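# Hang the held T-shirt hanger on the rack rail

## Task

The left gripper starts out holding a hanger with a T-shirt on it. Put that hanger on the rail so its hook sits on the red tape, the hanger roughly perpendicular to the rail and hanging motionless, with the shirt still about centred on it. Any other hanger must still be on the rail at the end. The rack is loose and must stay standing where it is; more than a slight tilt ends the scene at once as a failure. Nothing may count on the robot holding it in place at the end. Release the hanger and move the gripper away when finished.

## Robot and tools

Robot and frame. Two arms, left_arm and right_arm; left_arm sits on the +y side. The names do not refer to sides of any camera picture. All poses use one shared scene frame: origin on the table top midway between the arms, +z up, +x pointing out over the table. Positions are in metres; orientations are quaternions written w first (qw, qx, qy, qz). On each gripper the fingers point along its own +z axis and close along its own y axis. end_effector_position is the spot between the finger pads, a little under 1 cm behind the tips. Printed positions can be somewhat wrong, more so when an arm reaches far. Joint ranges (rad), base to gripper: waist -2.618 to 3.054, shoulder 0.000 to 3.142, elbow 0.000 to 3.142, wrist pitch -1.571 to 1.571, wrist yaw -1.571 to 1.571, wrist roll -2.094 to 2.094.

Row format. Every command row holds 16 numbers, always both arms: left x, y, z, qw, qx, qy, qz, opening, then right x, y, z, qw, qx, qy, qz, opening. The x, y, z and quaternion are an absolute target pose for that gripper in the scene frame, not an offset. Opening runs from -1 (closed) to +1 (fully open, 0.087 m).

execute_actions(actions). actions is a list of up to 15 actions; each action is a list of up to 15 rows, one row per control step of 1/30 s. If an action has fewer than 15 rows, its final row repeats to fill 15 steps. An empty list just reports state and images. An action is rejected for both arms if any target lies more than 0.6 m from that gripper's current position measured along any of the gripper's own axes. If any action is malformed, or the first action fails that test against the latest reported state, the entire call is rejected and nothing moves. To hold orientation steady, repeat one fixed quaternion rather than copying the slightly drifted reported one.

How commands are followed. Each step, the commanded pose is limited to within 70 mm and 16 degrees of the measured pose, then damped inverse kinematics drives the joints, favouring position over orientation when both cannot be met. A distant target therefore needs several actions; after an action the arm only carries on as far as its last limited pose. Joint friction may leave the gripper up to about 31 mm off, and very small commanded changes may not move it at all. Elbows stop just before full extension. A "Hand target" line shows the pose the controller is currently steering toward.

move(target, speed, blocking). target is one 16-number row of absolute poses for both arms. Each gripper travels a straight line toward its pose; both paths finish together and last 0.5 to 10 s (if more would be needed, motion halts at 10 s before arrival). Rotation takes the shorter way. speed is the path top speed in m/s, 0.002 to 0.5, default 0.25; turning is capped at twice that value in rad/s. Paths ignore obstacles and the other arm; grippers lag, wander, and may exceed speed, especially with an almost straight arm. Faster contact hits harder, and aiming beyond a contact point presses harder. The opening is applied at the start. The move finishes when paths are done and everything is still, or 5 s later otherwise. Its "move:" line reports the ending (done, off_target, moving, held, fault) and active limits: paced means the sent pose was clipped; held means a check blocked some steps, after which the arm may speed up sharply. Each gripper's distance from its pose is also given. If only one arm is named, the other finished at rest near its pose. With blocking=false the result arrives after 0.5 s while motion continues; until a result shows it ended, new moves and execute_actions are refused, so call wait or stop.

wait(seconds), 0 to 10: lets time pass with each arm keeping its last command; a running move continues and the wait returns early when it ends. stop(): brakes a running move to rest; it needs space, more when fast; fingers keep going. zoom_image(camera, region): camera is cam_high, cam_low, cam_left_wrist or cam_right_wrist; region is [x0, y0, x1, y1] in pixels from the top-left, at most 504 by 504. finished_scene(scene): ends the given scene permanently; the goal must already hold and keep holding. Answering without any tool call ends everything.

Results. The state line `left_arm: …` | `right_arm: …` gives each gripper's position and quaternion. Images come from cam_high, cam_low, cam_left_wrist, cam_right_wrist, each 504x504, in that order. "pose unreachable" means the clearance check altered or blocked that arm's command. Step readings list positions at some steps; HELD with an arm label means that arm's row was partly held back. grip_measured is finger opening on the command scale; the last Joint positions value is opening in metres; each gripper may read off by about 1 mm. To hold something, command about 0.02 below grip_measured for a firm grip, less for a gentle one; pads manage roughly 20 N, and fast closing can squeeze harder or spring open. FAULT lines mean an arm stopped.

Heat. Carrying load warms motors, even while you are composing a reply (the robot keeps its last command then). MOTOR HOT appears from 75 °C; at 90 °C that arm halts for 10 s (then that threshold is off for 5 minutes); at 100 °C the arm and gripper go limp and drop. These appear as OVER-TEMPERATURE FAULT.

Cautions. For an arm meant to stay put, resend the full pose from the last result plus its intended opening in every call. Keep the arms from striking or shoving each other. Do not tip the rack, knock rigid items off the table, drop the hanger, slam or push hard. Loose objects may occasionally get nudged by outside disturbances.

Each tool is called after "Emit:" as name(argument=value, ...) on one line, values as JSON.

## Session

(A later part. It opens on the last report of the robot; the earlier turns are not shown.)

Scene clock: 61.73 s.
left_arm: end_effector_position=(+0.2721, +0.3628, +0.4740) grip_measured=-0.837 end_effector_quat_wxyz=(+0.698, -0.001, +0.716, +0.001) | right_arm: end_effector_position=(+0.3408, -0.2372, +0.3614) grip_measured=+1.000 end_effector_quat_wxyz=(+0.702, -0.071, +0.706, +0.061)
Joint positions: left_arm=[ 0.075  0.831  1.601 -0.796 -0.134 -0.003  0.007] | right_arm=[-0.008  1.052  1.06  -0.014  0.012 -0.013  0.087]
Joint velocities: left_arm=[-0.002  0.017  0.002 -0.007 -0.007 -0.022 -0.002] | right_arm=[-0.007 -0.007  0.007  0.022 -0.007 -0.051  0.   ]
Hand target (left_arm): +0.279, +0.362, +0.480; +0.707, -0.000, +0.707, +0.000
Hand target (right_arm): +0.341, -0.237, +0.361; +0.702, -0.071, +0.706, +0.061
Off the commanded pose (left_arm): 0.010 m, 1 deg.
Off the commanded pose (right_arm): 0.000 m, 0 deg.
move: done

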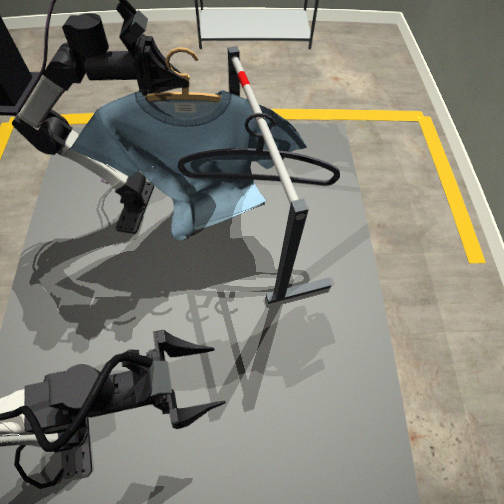

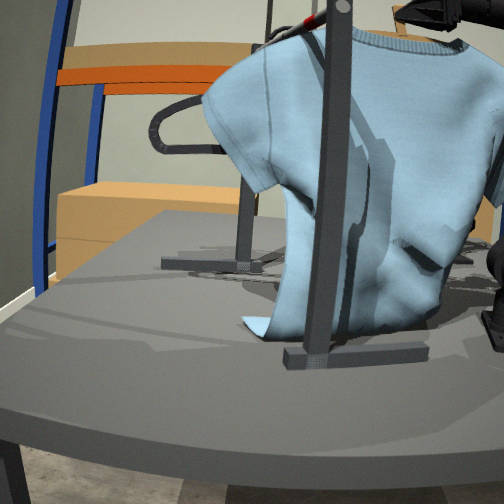

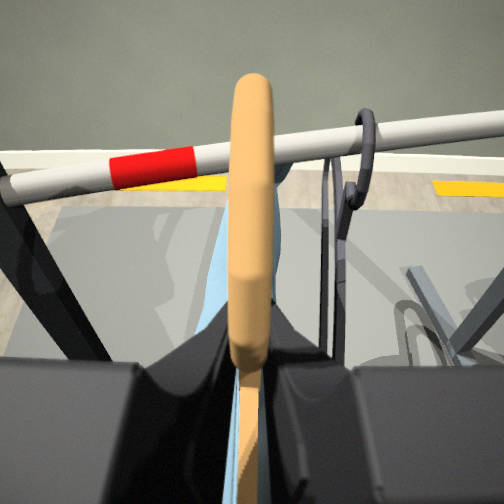

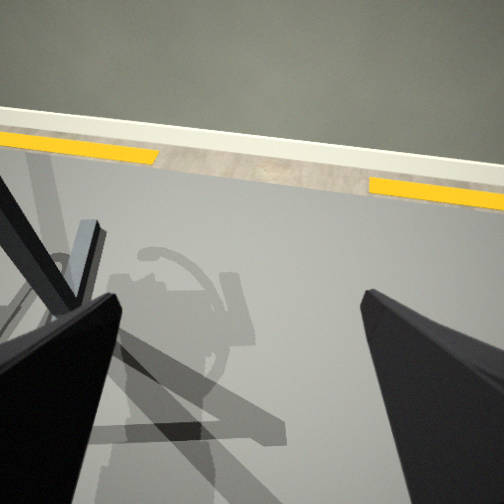

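Emit:
move(target=[0.31,0.41,0.47,0.705,-0.049,0.705,0.049,-1,0.3408,-0.2372,0.3614,0.702,-0.071,0.706,0.061,1], speed=0.07)

Emit:
zoom_image(camera="cam_high", region=[120,20,320,140])

Scene clock: 75.30 s.
left_arm: end_effector_position=(+0.3005, +0.4078, +0.4650) grip_measured=-0.837 end_effector_quat_wxyz=(+0.696, -0.052, +0.714, +0.048) | right_arm: end_effector_position=(+0.3408, -0.2372, +0.3614) grip_measured=+1.000 end_effector_quat_wxyz=(+0.702, -0.071, +0.706, +0.061)
Joint positions: left_arm=[ 0.385  0.872  1.53  -0.684  0.037 -0.003  0.007] | right_arm=[-0.008  1.052  1.06  -0.014  0.012 -0.013  0.087]
Joint velocities: left_arm=[ 0.007 -0.012 -0.007 -0.007 -0.051  0.037  0.001] | right_arm=[-0.007  0.007  0.012 -0.037 -0.022 -0.022  0.   ]
Hand target (left_arm): +0.309, +0.410, +0.470; +0.705, -0.050, +0.706, +0.049
Hand target (right_arm): +0.341, -0.237, +0.361; +0.702, -0.071, +0.706, +0.061
Off the commanded pose (left_arm): 0.011 m, 1 deg.
Off the commanded pose (right_arm): 0.000 m, 0 deg.
move: off_target (left_arm)

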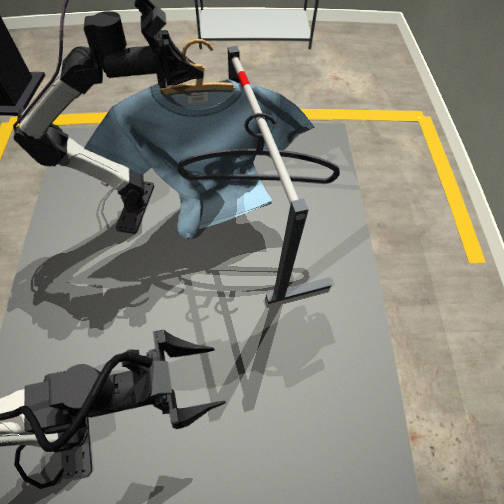

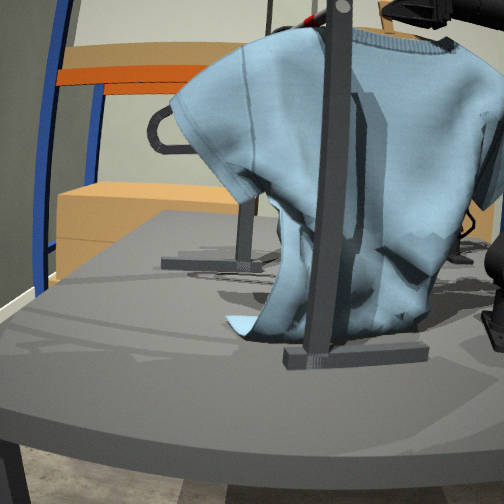

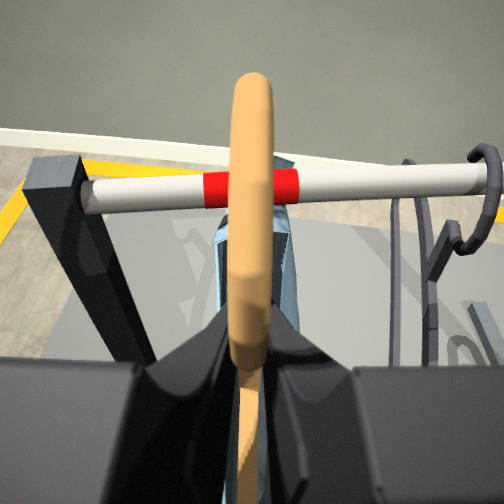

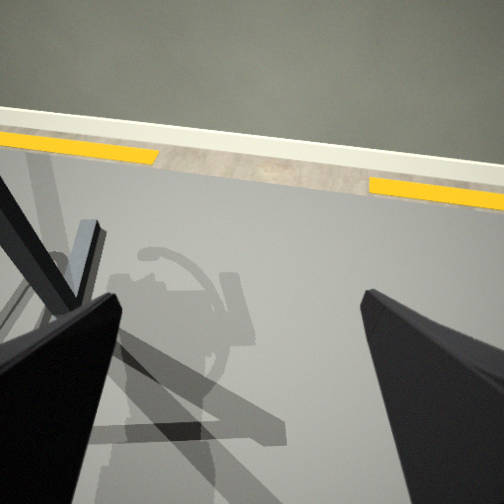

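Region (120, 20, 320, 140) of cam_high's 504x504 image, scaled by 2.520, with more detail than that image has; it fills the top 302 rows of this view, and the rest is white.

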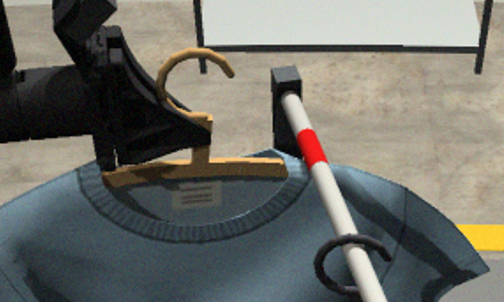

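Emit:
move(target=[0.365,0.418,0.45,0.705,-0.049,0.705,0.049,-1,0.3408,-0.2372,0.3614,0.702,-0.071,0.706,0.061,1], speed=0.05)

Emit:
zoom_image(camera="cam_high", region=[120,20,320,140])

Scene clock: 81.30 s.
left_arm: end_effector_position=(+0.3563, +0.4178, +0.4476) grip_measured=-0.837 end_effector_quat_wxyz=(+0.698, -0.052, +0.712, +0.048) | right_arm: end_effector_position=(+0.3408, -0.2372, +0.3614) grip_measured=+1.000 end_effector_quat_wxyz=(+0.702, -0.071, +0.706, +0.061)
Joint positions: left_arm=[ 0.385  0.971  1.433 -0.483  0.037 -0.003  0.007] | right_arm=[-0.008  1.052  1.06  -0.014  0.012 -0.013  0.087]
Joint velocities: left_arm=[-0.007 -0.002 -0.007  0.037 -0.051 -0.037 -0.   ] | right_arm=[-0.012 -0.007  0.007  0.007 -0.037 -0.007  0.   ]
Hand target (left_arm): +0.364, +0.419, +0.450; +0.705, -0.049, +0.706, +0.049
Hand target (right_arm): +0.341, -0.237, +0.361; +0.702, -0.071, +0.706, +0.061
Off the commanded pose (left_arm): 0.009 m, 1 deg.
Off the commanded pose (right_arm): 0.000 m, 0 deg.
move: done

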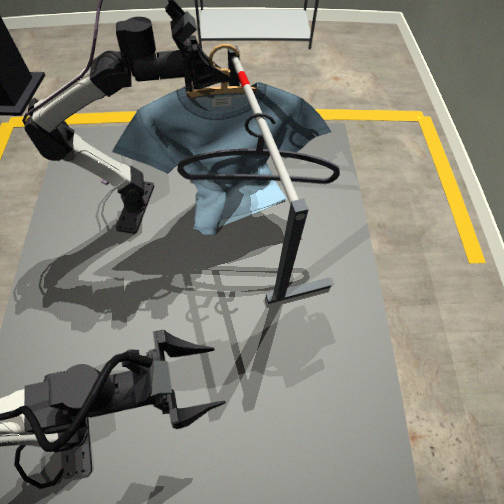

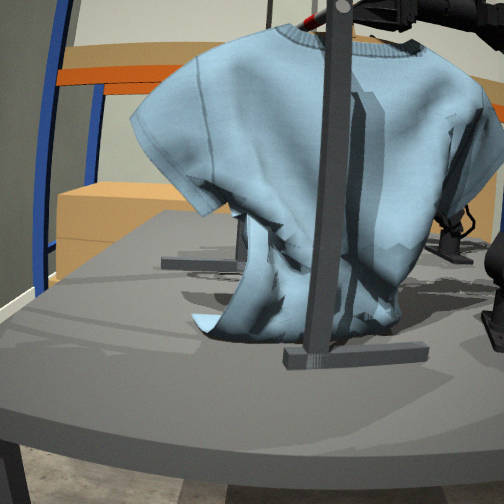

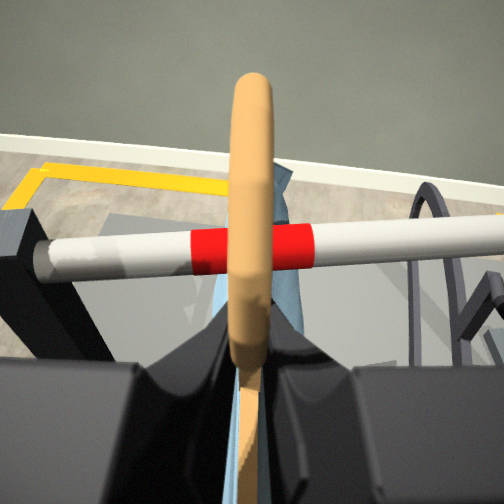

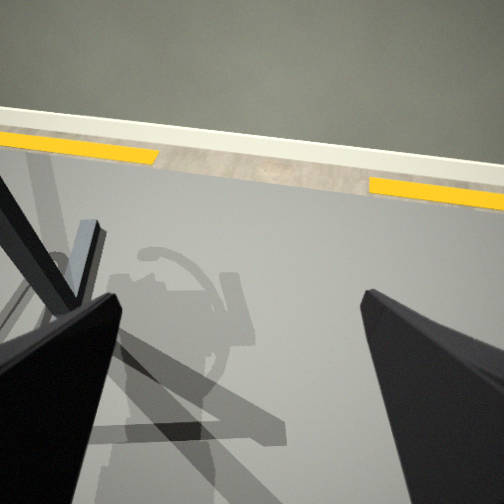

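Region (120, 20, 320, 140) of cam_high's 504x504 image, scaled by 2.520, with more detail than that image has; it fills the top 302 rows of this view, and the rest is white.

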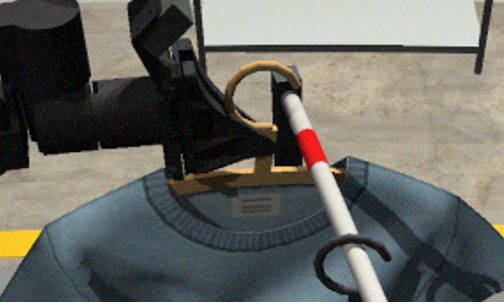

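Still high; lower while moving forward.

Emit:
move(target=[0.39,0.421,0.425,0.705,-0.049,0.705,0.049,-1,0.3408,-0.2372,0.3614,0.702,-0.071,0.706,0.061,1], speed=0.04)

Emit:
zoom_image(camera="cam_high", region=[120,20,320,140])

Scene clock: 85.73 s.
left_arm: end_effector_position=(+0.3808, +0.4222, +0.4220) grip_measured=-0.837 end_effector_quat_wxyz=(+0.696, -0.052, +0.715, +0.048) | right_arm: end_effector_position=(+0.3408, -0.2372, +0.3614) grip_measured=+1.000 end_effector_quat_wxyz=(+0.702, -0.071, +0.706, +0.061)
Joint positions: left_arm=[ 0.385  0.994  1.321 -0.354  0.037 -0.003  0.007] | right_arm=[-0.008  1.052  1.06  -0.014  0.012 -0.013  0.087]
Joint velocities: left_arm=[ 0.007  0.012  0.017 -0.007 -0.037 -0.037 -0.   ] | right_arm=[ 0.002  0.007 -0.007  0.007  0.022 -0.007  0.   ]
Hand target (left_arm): +0.389, +0.421, +0.425; +0.705, -0.049, +0.706, +0.049
Hand target (right_arm): +0.341, -0.237, +0.361; +0.702, -0.071, +0.706, +0.061
Off the commanded pose (left_arm): 0.010 m, 2 deg.
Off the commanded pose (right_arm): 0.000 m, 0 deg.
move: done

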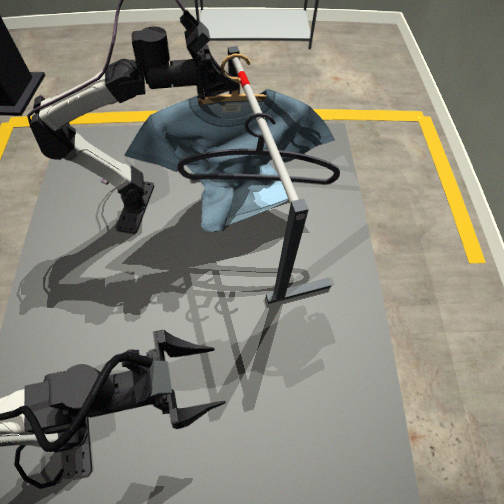

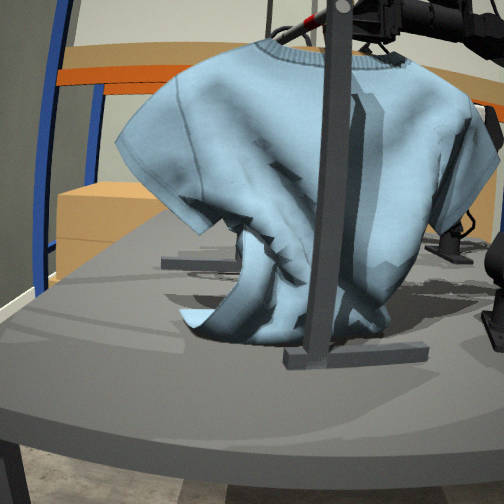

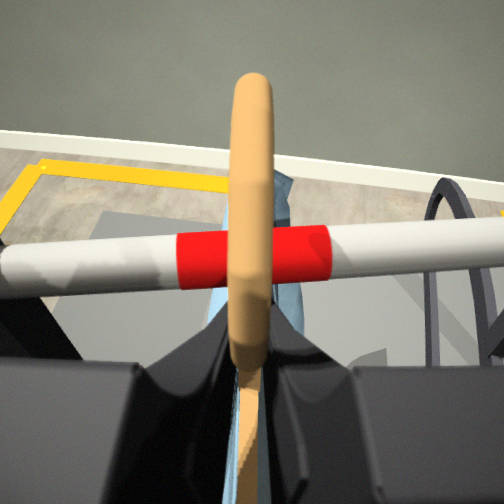

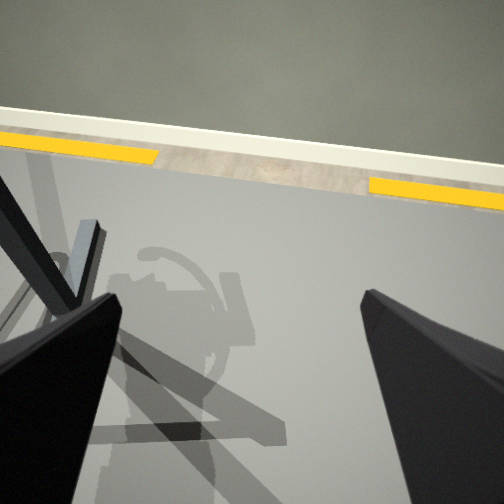

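Region (120, 20, 320, 140) of cam_high's 504x504 image, scaled by 2.520, with more detail than that image has; it fills the top 302 rows of this view, and the rest is white.

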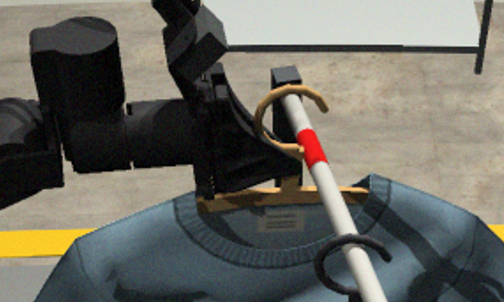

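Emit:
move(target=[0.405,0.423,0.395,0.705,-0.049,0.705,0.049,-1,0.3408,-0.2372,0.3614,0.702,-0.071,0.706,0.061,1], speed=0.04)

Emit:
zoom_image(camera="cam_high", region=[120,20,320,140])

Scene clock: 90.73 s.
left_arm: end_effector_position=(+0.3974, +0.4242, +0.3954) grip_measured=-0.837 end_effector_quat_wxyz=(+0.700, -0.051, +0.711, +0.048) | right_arm: end_effector_position=(+0.3408, -0.2372, +0.3614) grip_measured=+1.000 end_effector_quat_wxyz=(+0.702, -0.071, +0.706, +0.061)
Joint positions: left_arm=[ 0.38   0.994  1.188 -0.209  0.033 -0.003  0.007] | right_arm=[-0.008  1.052  1.06  -0.014  0.012 -0.013  0.087]
Joint velocities: left_arm=[ 0.007 -0.012 -0.012  0.066  0.081  0.007 -0.   ] | right_arm=[ 0.012 -0.032 -0.017 -0.037 -0.037 -0.081  0.   ]
Hand target (left_arm): +0.405, +0.423, +0.395; +0.705, -0.049, +0.706, +0.049
Hand target (right_arm): +0.341, -0.237, +0.361; +0.702, -0.071, +0.706, +0.061
Off the commanded pose (left_arm): 0.008 m, 1 deg.
Off the commanded pose (right_arm): 0.000 m, 0 deg.
move: done

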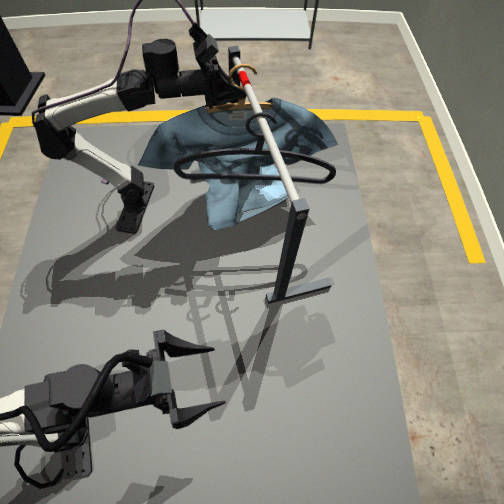

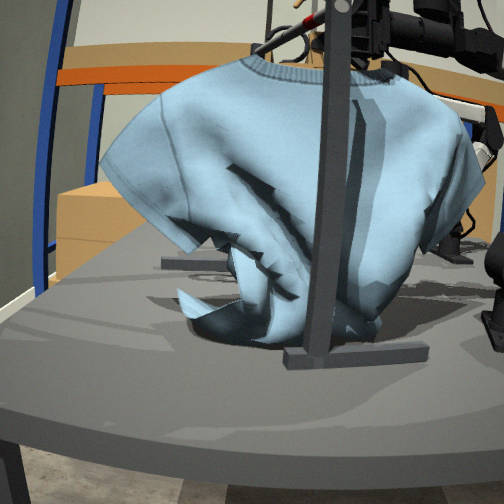

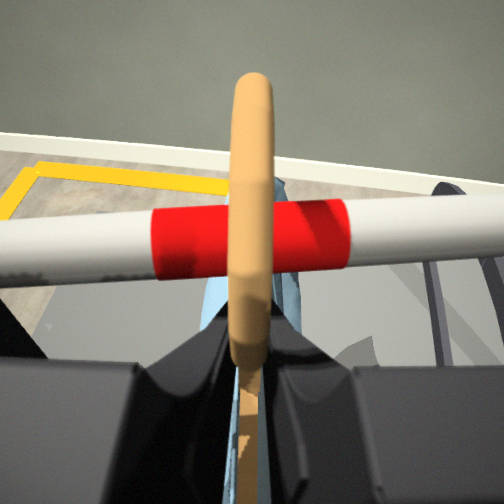

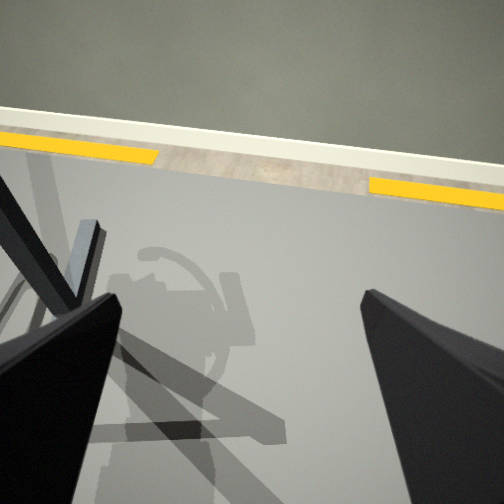

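Region (120, 20, 320, 140) of cam_high's 504x504 image, scaled by 2.520, with more detail than that image has; it fills the top 302 rows of this view, and the rest is white.

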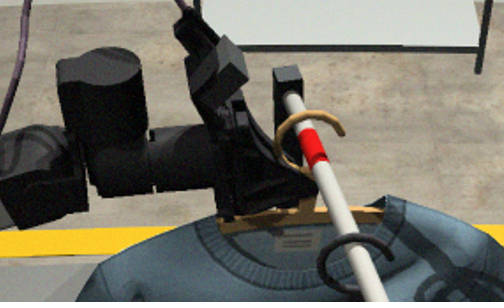

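Rack nudged slightly. Lower a little and back off a touch, then release.

Emit:
move(target=[0.398,0.423,0.378,0.705,-0.049,0.705,0.049,-1,0.3408,-0.2372,0.3614,0.702,-0.071,0.706,0.061,1], speed=0.03)

Emit:
move(target=[0.398,0.423,0.378,0.705,-0.049,0.705,0.049,-0.3,0.3408,-0.2372,0.3614,0.702,-0.071,0.706,0.061,1], speed=0.03)

Emit:
move(target=[0.28,0.407,0.39,0.705,-0.049,0.705,0.049,-0.3,0.3408,-0.2372,0.3614,0.702,-0.071,0.706,0.061,1], speed=0.08)

Emit:
wait(seconds=3)

Scene clock: 97.63 s.
left_arm: end_effector_position=(+0.4012, +0.4249, +0.3673) grip_measured=-0.837 end_effector_quat_wxyz=(+0.688, -0.052, +0.722, +0.047) | right_arm: end_effector_position=(+0.3408, -0.2372, +0.3614) grip_measured=+1.000 end_effector_quat_wxyz=(+0.702, -0.071, +0.706, +0.061)
Joint positions: left_arm=[ 0.38   0.984  1.098 -0.162  0.033 -0.003  0.007] | right_arm=[-0.008  1.052  1.06  -0.014  0.012 -0.013  0.087]
Joint velocities: left_arm=[ 0.017  0.002 -0.002  0.022 -0.037 -0.007 -0.   ] | right_arm=[-0.012 -0.007  0.017 -0.066 -0.037 -0.037  0.   ]
Hand target (left_arm): +0.398, +0.423, +0.378; +0.705, -0.049, +0.706, +0.049
Hand target (right_arm): +0.341, -0.237, +0.361; +0.702, -0.071, +0.706, +0.061
Off the commanded pose (left_arm): 0.011 m, 3 deg.
Off the commanded pose (right_arm): 0.000 m, 0 deg.
move: off_target (left_arm)

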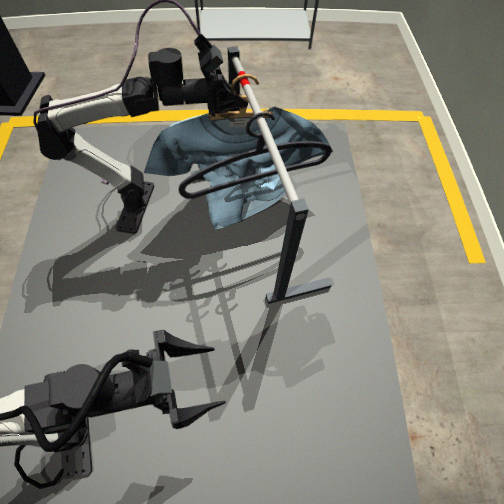

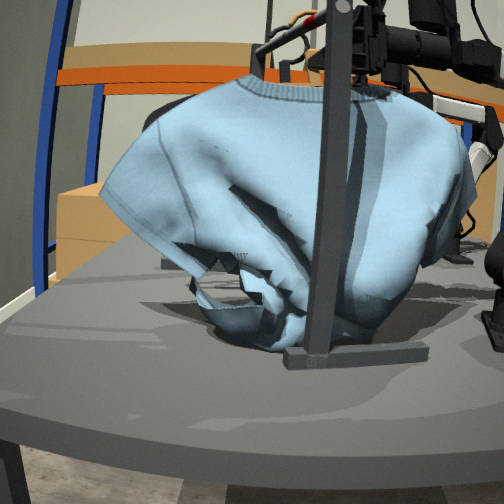

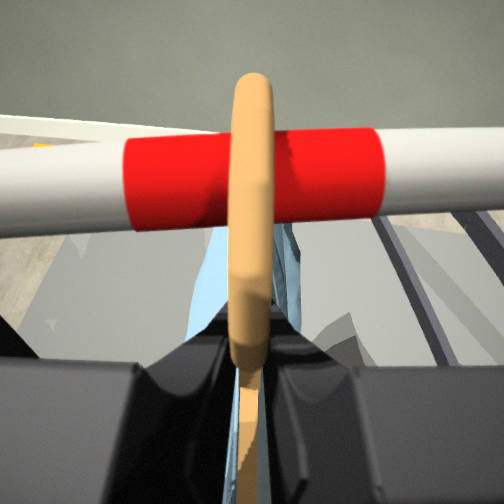

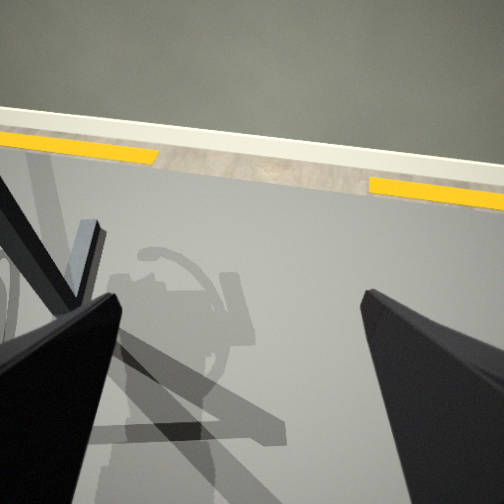

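Scene clock: 98.67 s.
left_arm: end_effector_position=(+0.4026, +0.4251, +0.3743) grip_measured=-0.300 end_effector_quat_wxyz=(+0.698, -0.051, +0.712, +0.048) | right_arm: end_effector_position=(+0.3408, -0.2372, +0.3614) grip_measured=+1.000 end_effector_quat_wxyz=(+0.702, -0.071, +0.706, +0.061)
Joint positions: left_arm=[ 0.38   0.984  1.098 -0.134  0.033 -0.003  0.031] | right_arm=[-0.008  1.052  1.06  -0.014  0.012 -0.013  0.087]
Joint velocities: left_arm=[-0.007  0.007 -0.022  0.037 -0.007  0.022  0.001] | right_arm=[-0.007 -0.022 -0.007  0.095 -0.007 -0.095  0.   ]
Hand target (left_arm): +0.398, +0.423, +0.378; +0.705, -0.049, +0.705, +0.049
Hand target (right_arm): +0.341, -0.237, +0.361; +0.702, -0.071, +0.706, +0.061
Off the commanded pose (left_arm): 0.006 m, 1 deg.
Off the commanded pose (right_arm): 0.000 m, 0 deg.
move: done

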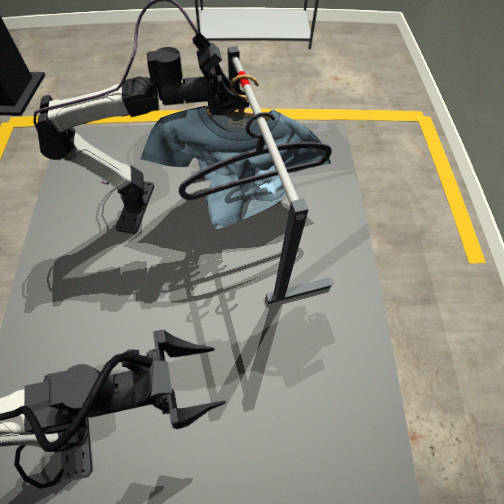

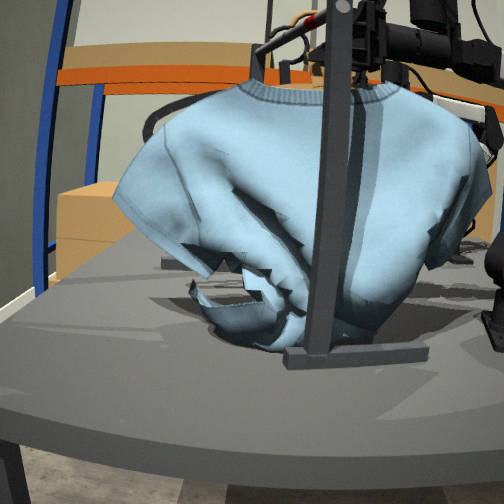

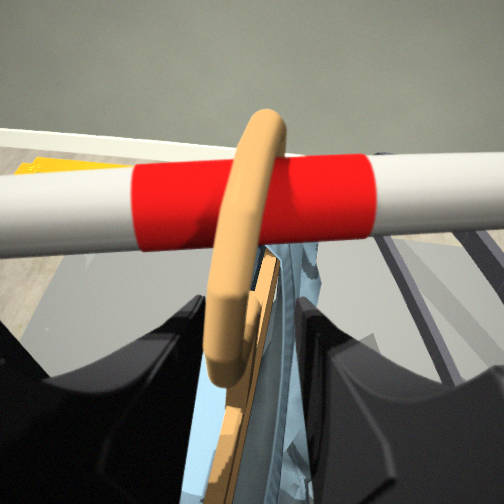

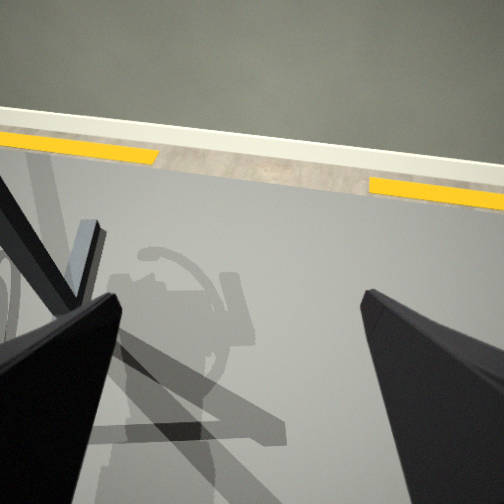

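Scene clock: 100.73 s.
left_arm: end_effector_position=(+0.2882, +0.4063, +0.3877) grip_measured=-0.300 end_effector_quat_wxyz=(+0.704, -0.051, +0.706, +0.049) | right_arm: end_effector_position=(+0.3408, -0.2372, +0.3614) grip_measured=+1.000 end_effector_quat_wxyz=(+0.702, -0.071, +0.706, +0.061)
Joint positions: left_arm=[ 0.397  0.609  1.085 -0.48   0.05  -0.003  0.031] | right_arm=[-0.008  1.052  1.06  -0.014  0.012 -0.013  0.087]
Joint velocities: left_arm=[-0.012 -0.002 -0.007 -0.037 -0.022 -0.051  0.   ] | right_arm=[ 0.007  0.002 -0.007  0.007 -0.022 -0.081  0.   ]
Hand target (left_arm): +0.282, +0.406, +0.389; +0.705, -0.049, +0.705, +0.049
Hand target (right_arm): +0.341, -0.237, +0.361; +0.702, -0.071, +0.706, +0.061
Off the commanded pose (left_arm): 0.009 m, 0 deg.
Off the commanded pose (right_arm): 0.000 m, 0 deg.
move: done

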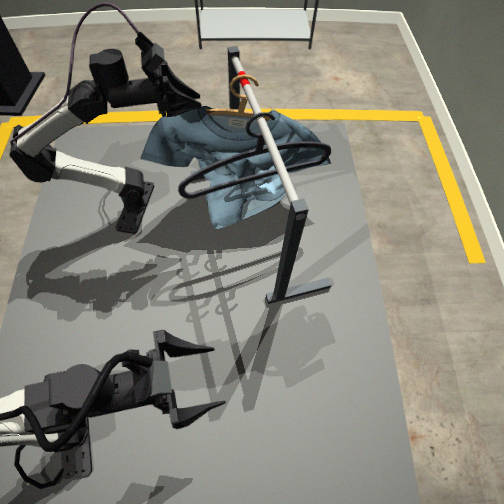

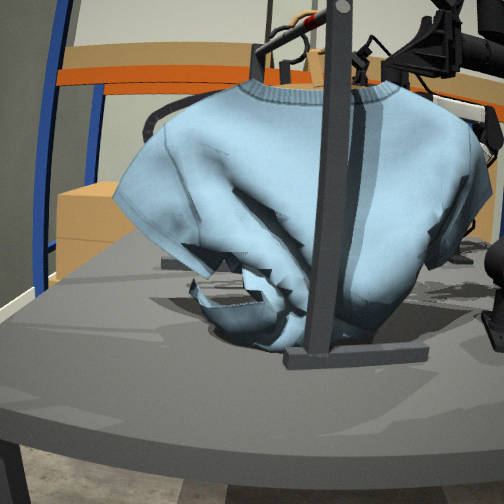

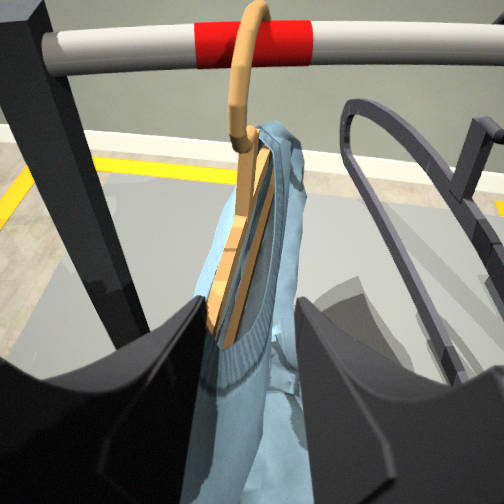

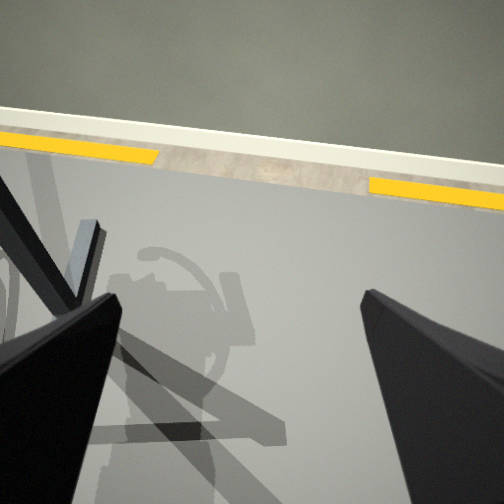

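Scene clock: 103.73 s.
left_arm: end_effector_position=(+0.2881, +0.4061, +0.3873) grip_measured=-0.300 end_effector_quat_wxyz=(+0.704, -0.051, +0.707, +0.048) | right_arm: end_effector_position=(+0.3408, -0.2372, +0.3614) grip_measured=+1.000 end_effector_quat_wxyz=(+0.702, -0.071, +0.706, +0.061)
Joint positions: left_arm=[ 0.397  0.609  1.085 -0.481  0.051 -0.003  0.031] | right_arm=[-0.008  1.052  1.06  -0.014  0.012 -0.013  0.087]
Joint velocities: left_arm=[ 0.007 -0.012  0.002  0.081 -0.11  -0.007  0.   ] | right_arm=[ 0.007  0.007 -0.007  0.007  0.007 -0.037  0.   ]
Hand target (left_arm): +0.282, +0.405, +0.389; +0.705, -0.049, +0.705, +0.049
Hand target (right_arm): +0.341, -0.237, +0.361; +0.702, -0.071, +0.706, +0.061
Off the commanded pose (left_arm): 0.009 m, 0 deg.
Off the commanded pose (right_arm): 0.000 m, 0 deg.
wait: 3.00 s; at rest by 0.17 s

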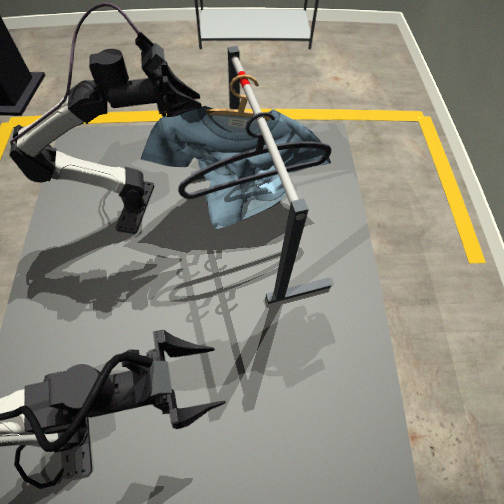

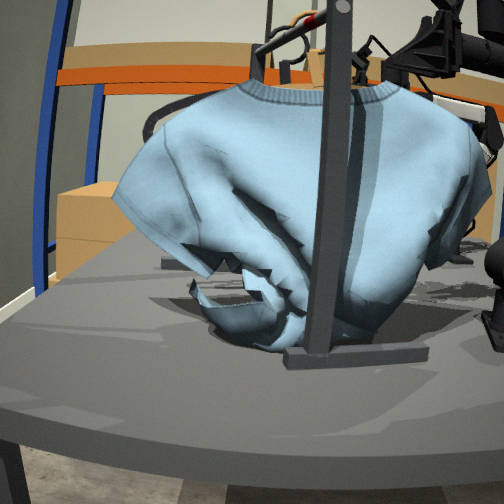

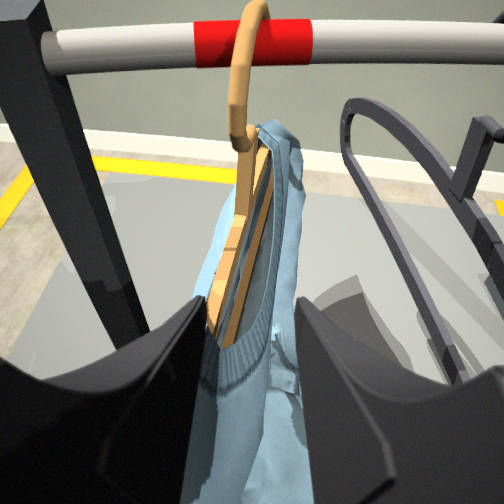

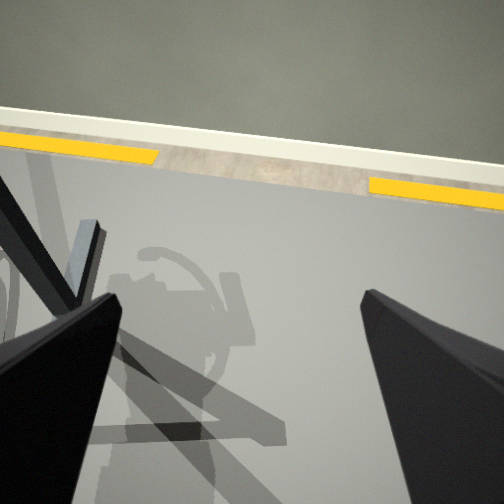

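Emit:
finished_scene(scene=1)

The scene is finished: the task was done.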